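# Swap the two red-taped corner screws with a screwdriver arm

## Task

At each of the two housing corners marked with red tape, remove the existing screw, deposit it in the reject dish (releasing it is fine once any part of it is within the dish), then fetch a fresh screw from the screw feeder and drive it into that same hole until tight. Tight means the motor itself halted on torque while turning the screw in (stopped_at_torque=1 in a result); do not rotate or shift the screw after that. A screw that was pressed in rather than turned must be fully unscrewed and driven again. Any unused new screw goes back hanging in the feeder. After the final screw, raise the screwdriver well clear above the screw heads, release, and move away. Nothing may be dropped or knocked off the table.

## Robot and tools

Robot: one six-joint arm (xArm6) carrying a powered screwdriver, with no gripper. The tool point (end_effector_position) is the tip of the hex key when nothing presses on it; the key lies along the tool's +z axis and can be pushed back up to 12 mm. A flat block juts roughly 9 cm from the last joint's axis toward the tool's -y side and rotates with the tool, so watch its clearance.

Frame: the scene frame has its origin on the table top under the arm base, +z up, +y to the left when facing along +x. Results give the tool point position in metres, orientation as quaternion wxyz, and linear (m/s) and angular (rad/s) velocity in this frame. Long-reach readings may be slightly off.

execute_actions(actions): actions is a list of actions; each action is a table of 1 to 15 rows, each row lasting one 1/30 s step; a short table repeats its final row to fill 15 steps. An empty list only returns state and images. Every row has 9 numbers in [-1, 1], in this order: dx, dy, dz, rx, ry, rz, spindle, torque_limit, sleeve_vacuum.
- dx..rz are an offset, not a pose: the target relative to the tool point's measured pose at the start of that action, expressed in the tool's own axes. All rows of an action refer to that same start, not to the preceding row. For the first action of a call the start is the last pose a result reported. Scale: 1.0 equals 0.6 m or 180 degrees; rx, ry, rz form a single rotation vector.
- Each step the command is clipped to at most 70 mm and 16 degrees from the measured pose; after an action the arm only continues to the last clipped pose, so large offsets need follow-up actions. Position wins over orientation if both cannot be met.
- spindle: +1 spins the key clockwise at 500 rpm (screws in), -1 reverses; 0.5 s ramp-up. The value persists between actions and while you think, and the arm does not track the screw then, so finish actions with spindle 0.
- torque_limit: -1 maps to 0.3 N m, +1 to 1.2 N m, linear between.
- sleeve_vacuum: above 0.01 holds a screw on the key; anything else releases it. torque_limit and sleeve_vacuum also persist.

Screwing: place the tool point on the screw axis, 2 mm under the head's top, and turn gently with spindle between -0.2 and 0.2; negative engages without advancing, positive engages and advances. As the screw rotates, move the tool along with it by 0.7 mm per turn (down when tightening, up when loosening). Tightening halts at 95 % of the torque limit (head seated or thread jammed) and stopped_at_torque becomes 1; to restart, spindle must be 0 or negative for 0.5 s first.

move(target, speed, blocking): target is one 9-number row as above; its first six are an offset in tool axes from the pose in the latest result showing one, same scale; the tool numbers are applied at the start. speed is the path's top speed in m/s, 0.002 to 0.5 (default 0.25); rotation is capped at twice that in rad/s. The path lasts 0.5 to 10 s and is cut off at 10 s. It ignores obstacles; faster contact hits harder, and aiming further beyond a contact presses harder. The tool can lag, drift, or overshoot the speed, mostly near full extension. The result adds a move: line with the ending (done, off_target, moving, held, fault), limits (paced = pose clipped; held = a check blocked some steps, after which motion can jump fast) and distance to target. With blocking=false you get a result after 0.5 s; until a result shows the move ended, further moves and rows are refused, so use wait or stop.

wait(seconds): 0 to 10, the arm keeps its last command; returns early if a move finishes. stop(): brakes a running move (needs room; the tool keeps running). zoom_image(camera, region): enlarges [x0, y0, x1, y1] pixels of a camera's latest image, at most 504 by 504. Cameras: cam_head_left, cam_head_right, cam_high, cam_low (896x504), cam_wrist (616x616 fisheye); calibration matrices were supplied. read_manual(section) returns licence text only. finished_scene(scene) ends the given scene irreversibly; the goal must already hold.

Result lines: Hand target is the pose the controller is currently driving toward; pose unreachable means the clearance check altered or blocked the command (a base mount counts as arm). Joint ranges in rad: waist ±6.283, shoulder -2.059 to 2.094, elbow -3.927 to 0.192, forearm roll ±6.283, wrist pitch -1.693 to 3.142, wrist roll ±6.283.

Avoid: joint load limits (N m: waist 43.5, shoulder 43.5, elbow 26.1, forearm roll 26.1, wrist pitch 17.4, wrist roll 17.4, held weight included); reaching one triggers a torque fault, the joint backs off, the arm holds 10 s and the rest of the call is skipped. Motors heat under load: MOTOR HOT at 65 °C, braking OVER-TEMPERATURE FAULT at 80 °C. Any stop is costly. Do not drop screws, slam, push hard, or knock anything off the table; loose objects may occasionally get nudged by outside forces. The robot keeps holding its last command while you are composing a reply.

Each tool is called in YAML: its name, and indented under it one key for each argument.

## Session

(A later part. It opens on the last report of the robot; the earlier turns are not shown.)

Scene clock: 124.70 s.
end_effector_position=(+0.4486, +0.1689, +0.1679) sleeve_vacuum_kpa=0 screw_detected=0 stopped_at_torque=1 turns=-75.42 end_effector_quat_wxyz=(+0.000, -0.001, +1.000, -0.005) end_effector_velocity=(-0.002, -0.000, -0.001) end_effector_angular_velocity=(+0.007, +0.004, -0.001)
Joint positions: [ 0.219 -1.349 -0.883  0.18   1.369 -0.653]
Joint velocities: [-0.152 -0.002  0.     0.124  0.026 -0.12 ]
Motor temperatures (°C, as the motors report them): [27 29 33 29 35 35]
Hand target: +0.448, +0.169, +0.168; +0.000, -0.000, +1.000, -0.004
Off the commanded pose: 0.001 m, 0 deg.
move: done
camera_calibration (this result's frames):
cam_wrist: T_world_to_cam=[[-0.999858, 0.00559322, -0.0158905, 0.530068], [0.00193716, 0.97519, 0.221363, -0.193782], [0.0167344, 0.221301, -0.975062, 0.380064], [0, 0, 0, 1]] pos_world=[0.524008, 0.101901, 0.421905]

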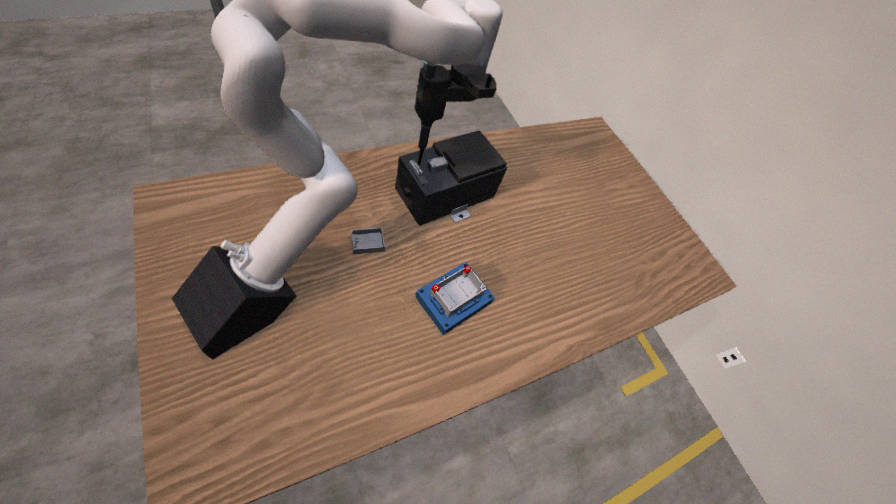

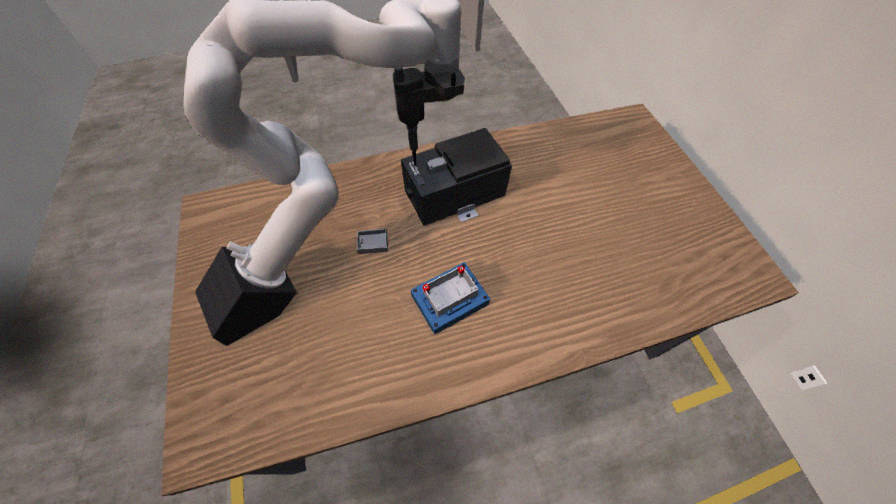

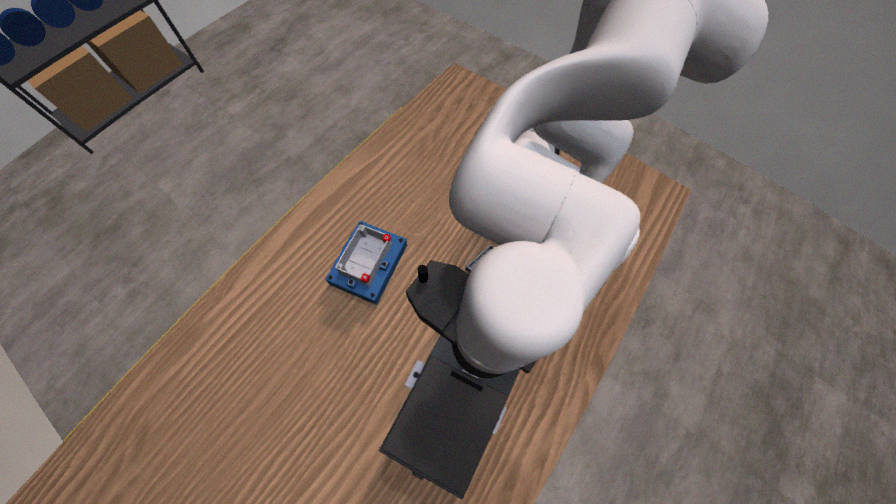

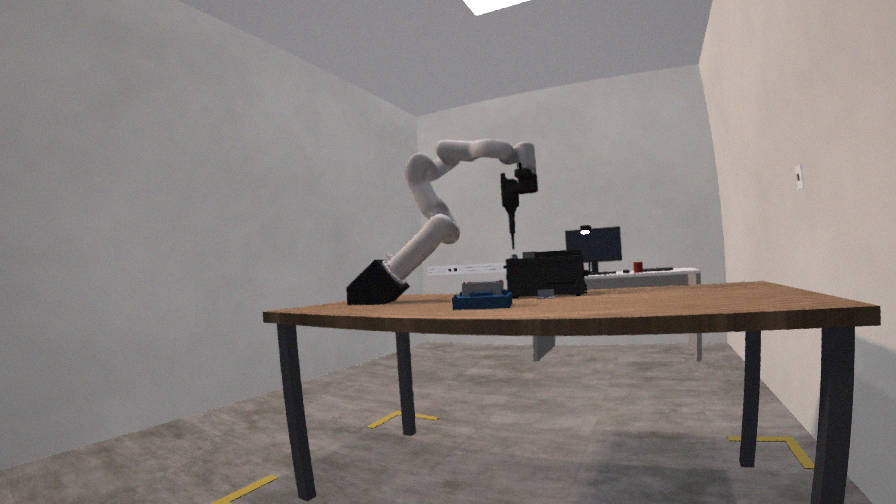

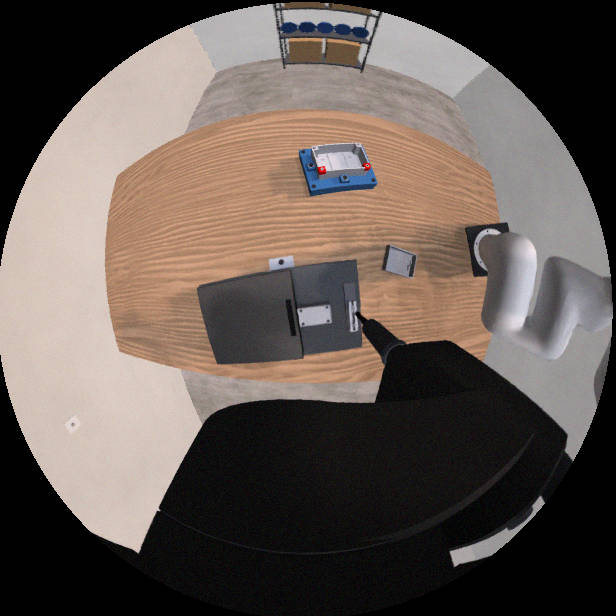

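move:
  target: [0,0,0.02,0,0,0,0,0,0]
  speed: 0.02

zoom_image:
  camera: "cam_wrist"
  region: [326,283,386,343]

zoom_image:
  camera: "cam_low"
  region: [495,230,535,270]

Scene clock: 126.60 s.
end_effector_position=(+0.4487, +0.1688, +0.1559) sleeve_vacuum_kpa=0 screw_detected=0 stopped_at_torque=1 turns=-75.42 end_effector_quat_wxyz=(+0.000, -0.001, +1.000, -0.004) end_effector_velocity=(+0.002, +0.001, +0.001) end_effector_angular_velocity=(-0.006, -0.007, +0.002)
Joint positions: [ 0.284 -1.349 -0.847  0.133  1.326 -0.607]
Joint velocities: [ 0.098 -0.002  0.    -0.084 -0.015  0.082]
Motor temperatures (°C, as the motors report them): [27 29 33 29 35 35]
Hand target: +0.449, +0.169, +0.156; +0.000, -0.001, +1.000, -0.004
Off the commanded pose: 0.000 m, 0 deg.
move: done
camera_calibration (this result's frames):
cam_wrist: T_world_to_cam=[[-0.999861, 0.00560711, -0.0156941, 0.529966], [0.00196334, 0.974775, 0.22318, -0.191179], [0.0165496, 0.223118, -0.974651, 0.3682], [0, 0, 0, 1]] pos_world=[0.524174, 0.101233, 0.409851]

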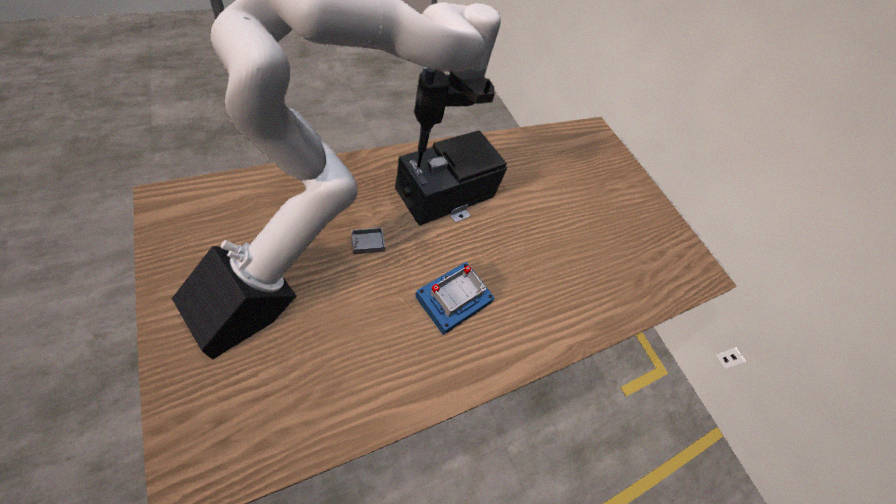

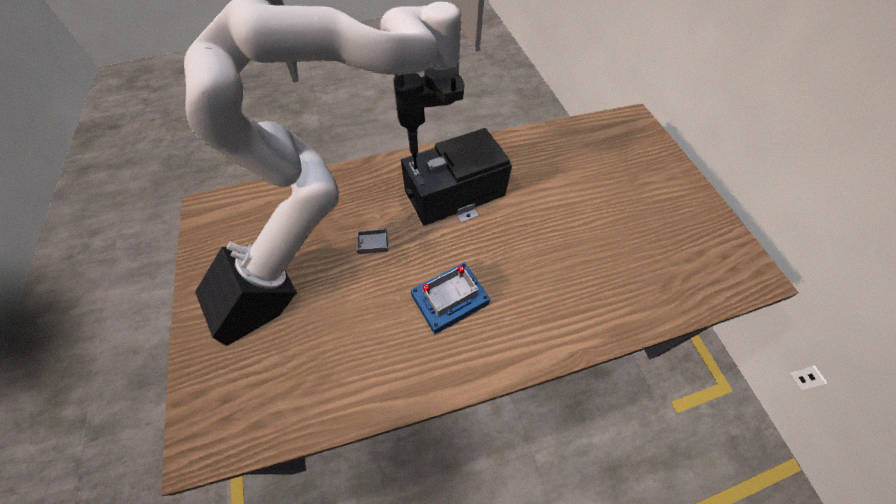

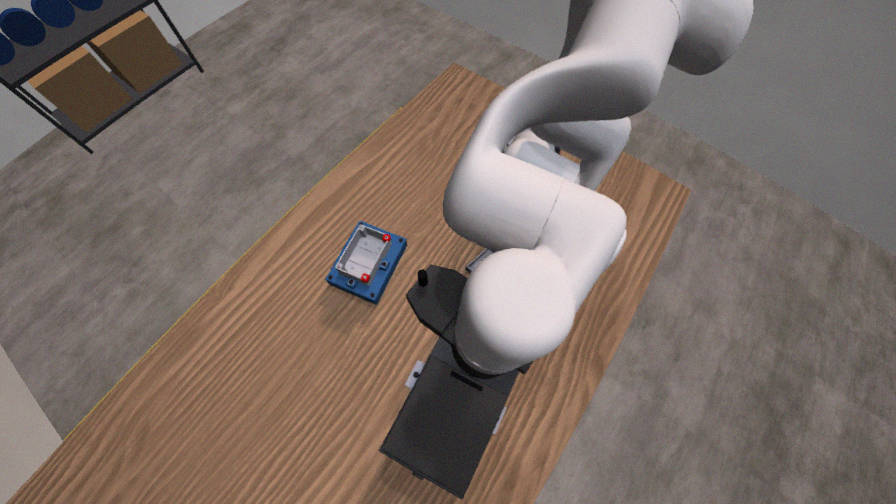

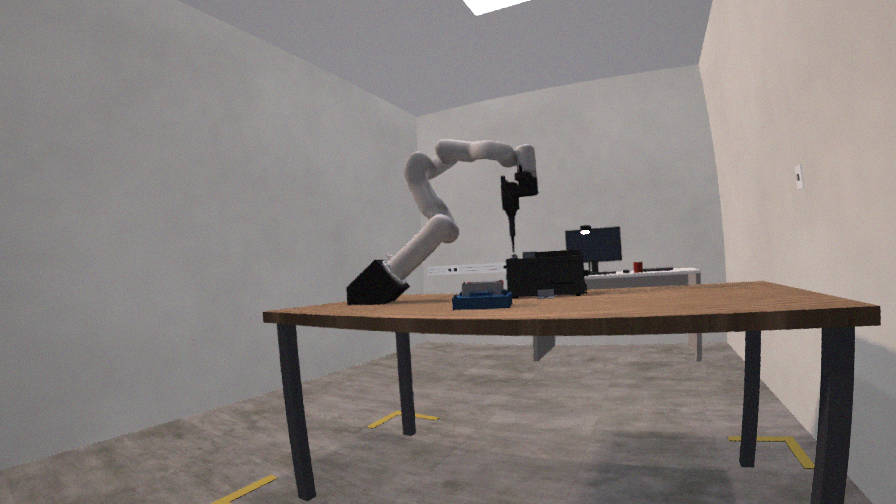

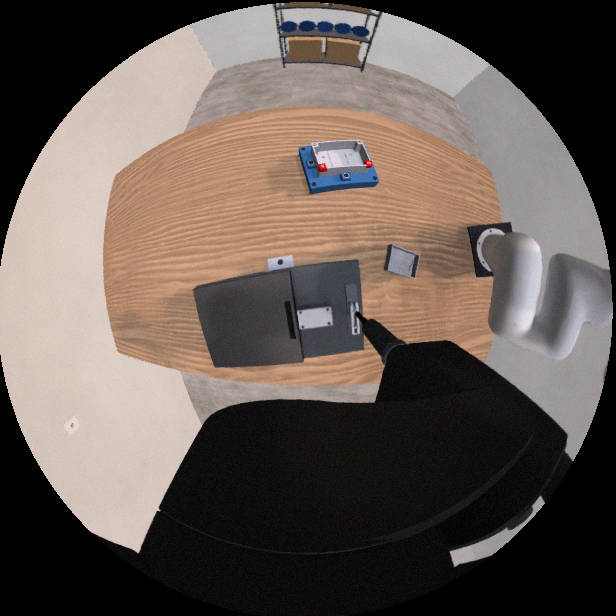

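Region (326, 283, 386, 343) of cam_wrist's 616x616 image, scaled by 8.400, with more detail than that image has.

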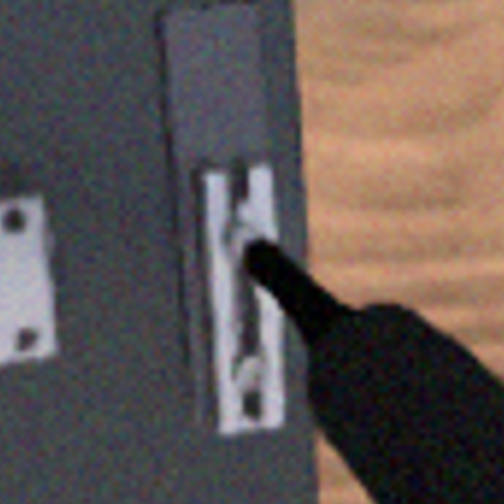

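Region (495, 230, 535, 270) of cam_low's 896x504 image, scaled by 12.600, with more detail than that image has.

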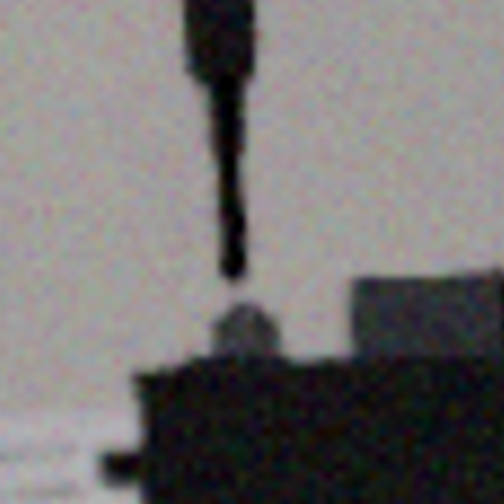

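execute_actions:
  actions:
    - [[-0.001,0,0.006,0,0,0,0,1,1]]
    - [[0,0,0.008,0,0,0,-0.15,1,1]]
    - [[0,0,0,0,0,0,-0.15,1,1]]
    - [[0,0,0,0,0,0,0,1,1]]

Scene clock: 132.60 s.
end_effector_position=(+0.4497, +0.1688, +0.1479) sleeve_vacuum_kpa=14 screw_detected=0 stopped_at_torque=1 turns=-76.64 end_effector_quat_wxyz=(+0.001, -0.001, +1.000, -0.003) end_effector_velocity=(-0.000, -0.000, -0.000) end_effector_angular_velocity=(-0.001, -0.001, -0.000)
Joint positions: [ 0.315 -1.346 -0.826  0.109  1.298 -0.584]
Joint velocities: [-0.    -0.002  0.001 -0.001 -0.     0.001]
Motor temperatures (°C, as the motors report them): [27 29 34 29 35 35]
Hand target: +0.450, +0.169, +0.148; +0.001, -0.001, +1.000, -0.003
Off the commanded pose: 0.000 m, 0 deg.
camera_calibration (this result's frames):
cam_wrist: T_world_to_cam=[[-0.999844, 0.00539186, -0.0168406, 0.531027], [0.00148931, 0.974671, 0.223639, -0.189301], [0.0176199, 0.223579, -0.974527, 0.359746], [0, 0, 0, 1]] pos_world=[0.524887, 0.101212, 0.40186]

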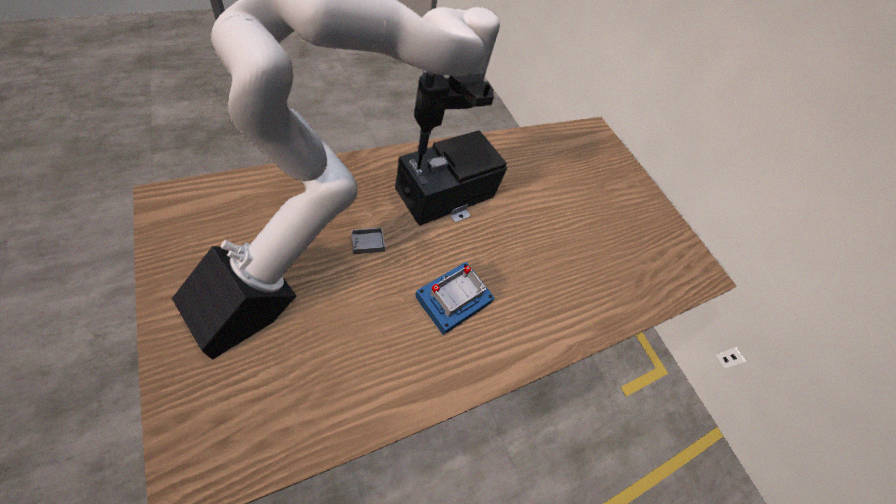

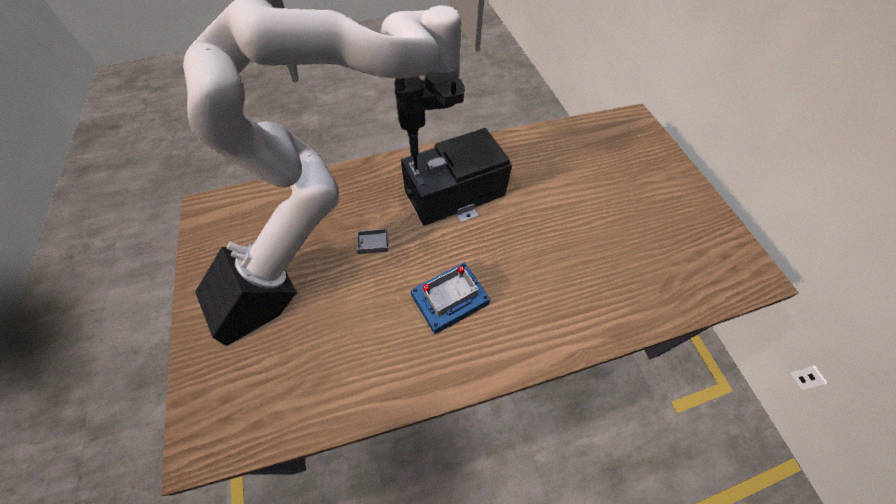

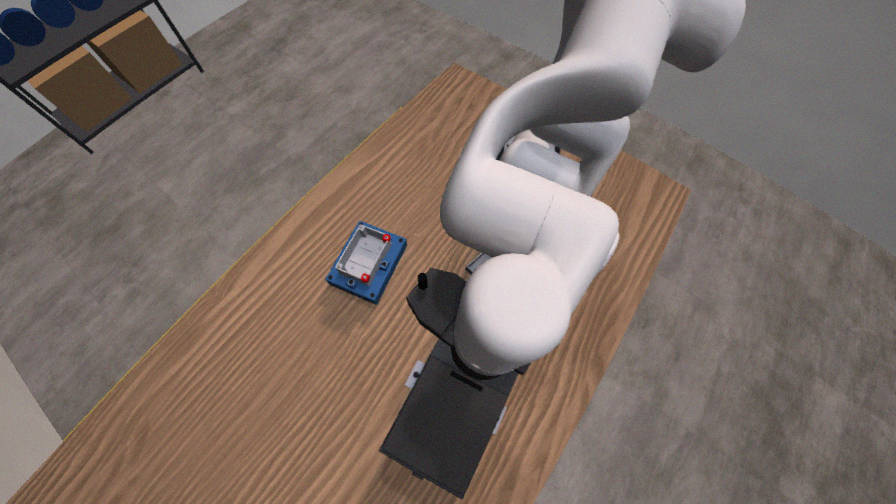

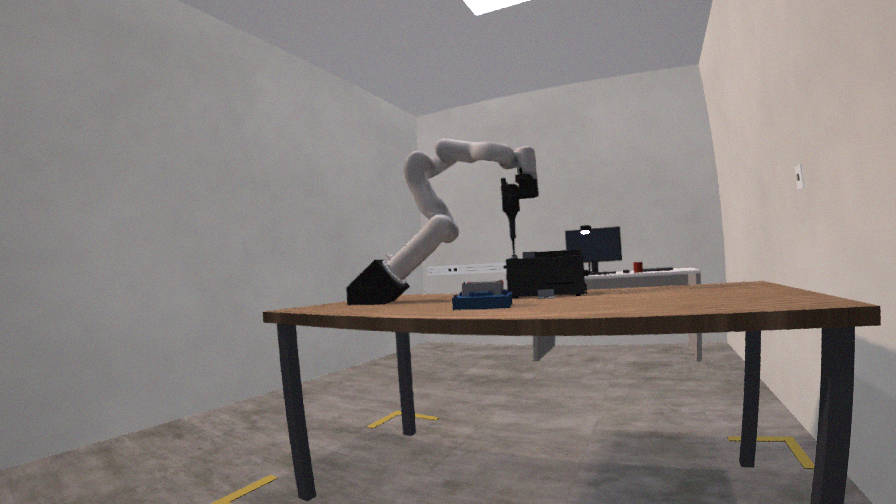

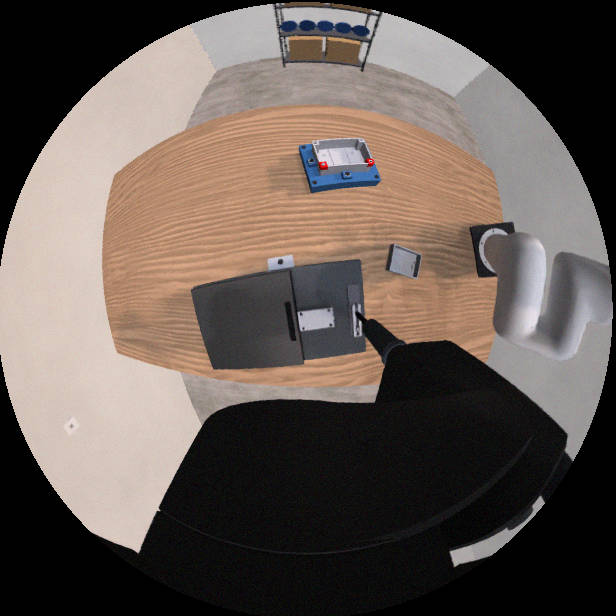

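zoom_image:
  camera: "cam_wrist"
  region: [326,283,386,343]

Region (326, 283, 386, 343) of cam_wrist's 616x616 image, scaled by 8.400, with more detail than that image has.

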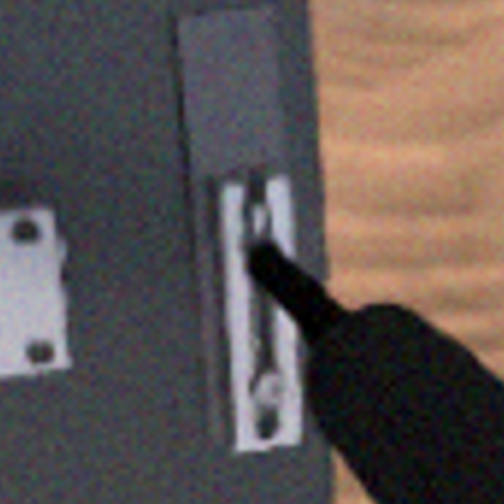

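Slide +x.

execute_actions:
  actions:
    - [[0.0013,0,0,0,0,0,-0.15,1,1]]
    - [[0,0,0,0,0,0,-0.15,1,1]]
    - [[0,0,0,0,0,0,0,1,1]]

Scene clock: 135.40 s.
end_effector_position=(+0.4489, +0.1688, +0.1478) sleeve_vacuum_kpa=40 screw_detected=1 stopped_at_torque=1 turns=-77.87 end_effector_quat_wxyz=(+0.001, -0.001, +1.000, -0.003) end_effector_velocity=(+0.001, +0.000, +0.001) end_effector_angular_velocity=(+0.000, -0.002, +0.000)
Joint positions: [ 0.319 -1.349 -0.824  0.106  1.298 -0.58 ]
Joint velocities: [-0.    -0.    -0.001 -0.     0.     0.   ]
Motor temperatures (°C, as the motors report them): [27 29 34 29 35 35]
Hand target: +0.449, +0.169, +0.148; +0.001, -0.001, +1.000, -0.003
Off the commanded pose: 0.000 m, 0 deg.
camera_calibration (this result's frames):
cam_wrist: T_world_to_cam=[[-0.999845, 0.00541508, -0.0167431, 0.530216], [0.00153402, 0.974674, 0.223624, -0.189285], [0.01753, 0.223563, -0.974532, 0.359747], [0, 0, 0, 1]] pos_world=[0.524118, 0.101194, 0.401791]

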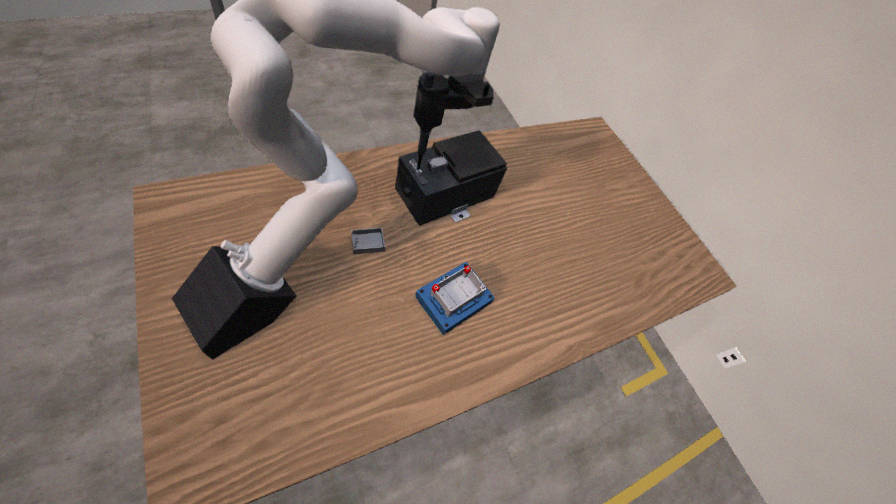

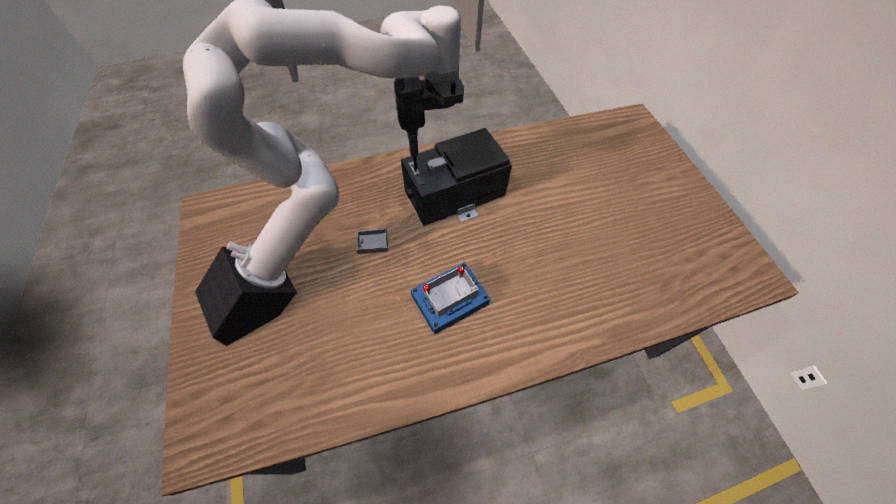

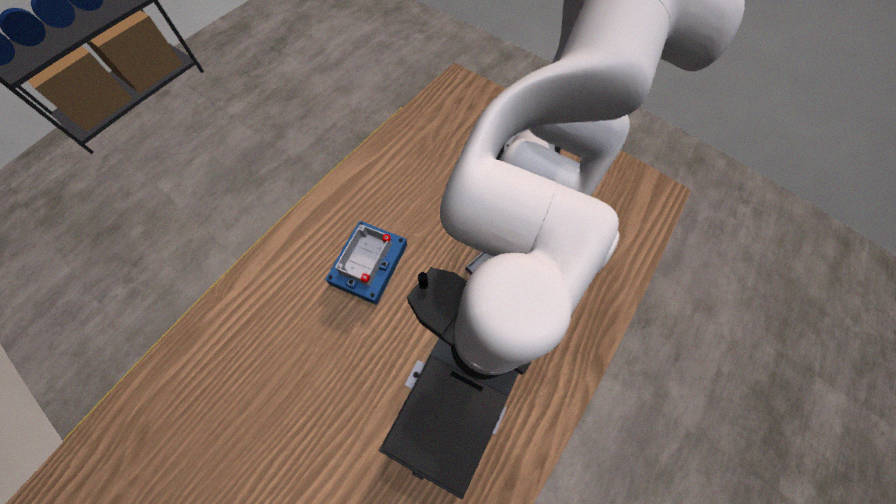

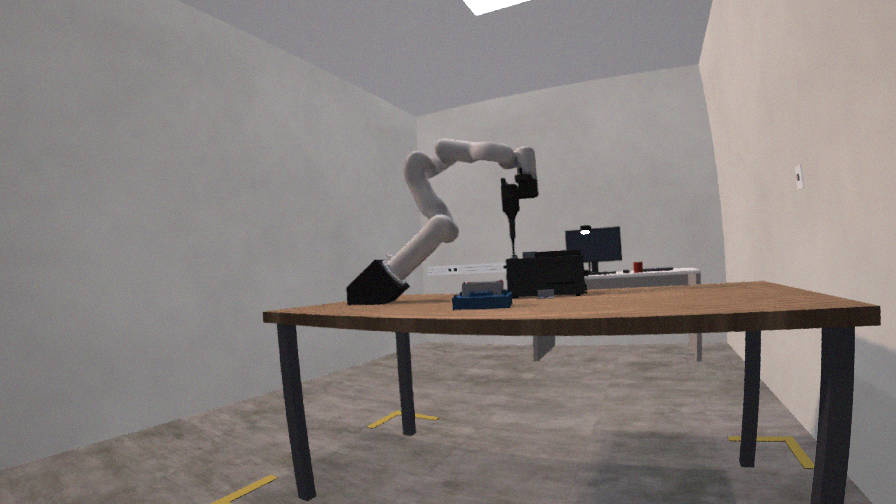

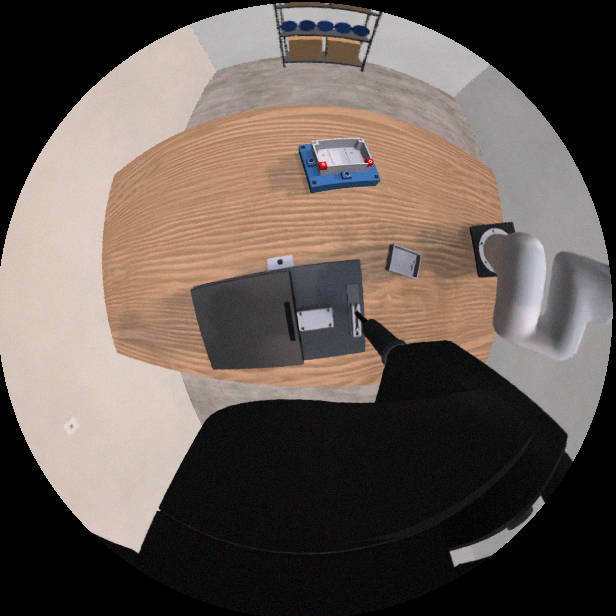

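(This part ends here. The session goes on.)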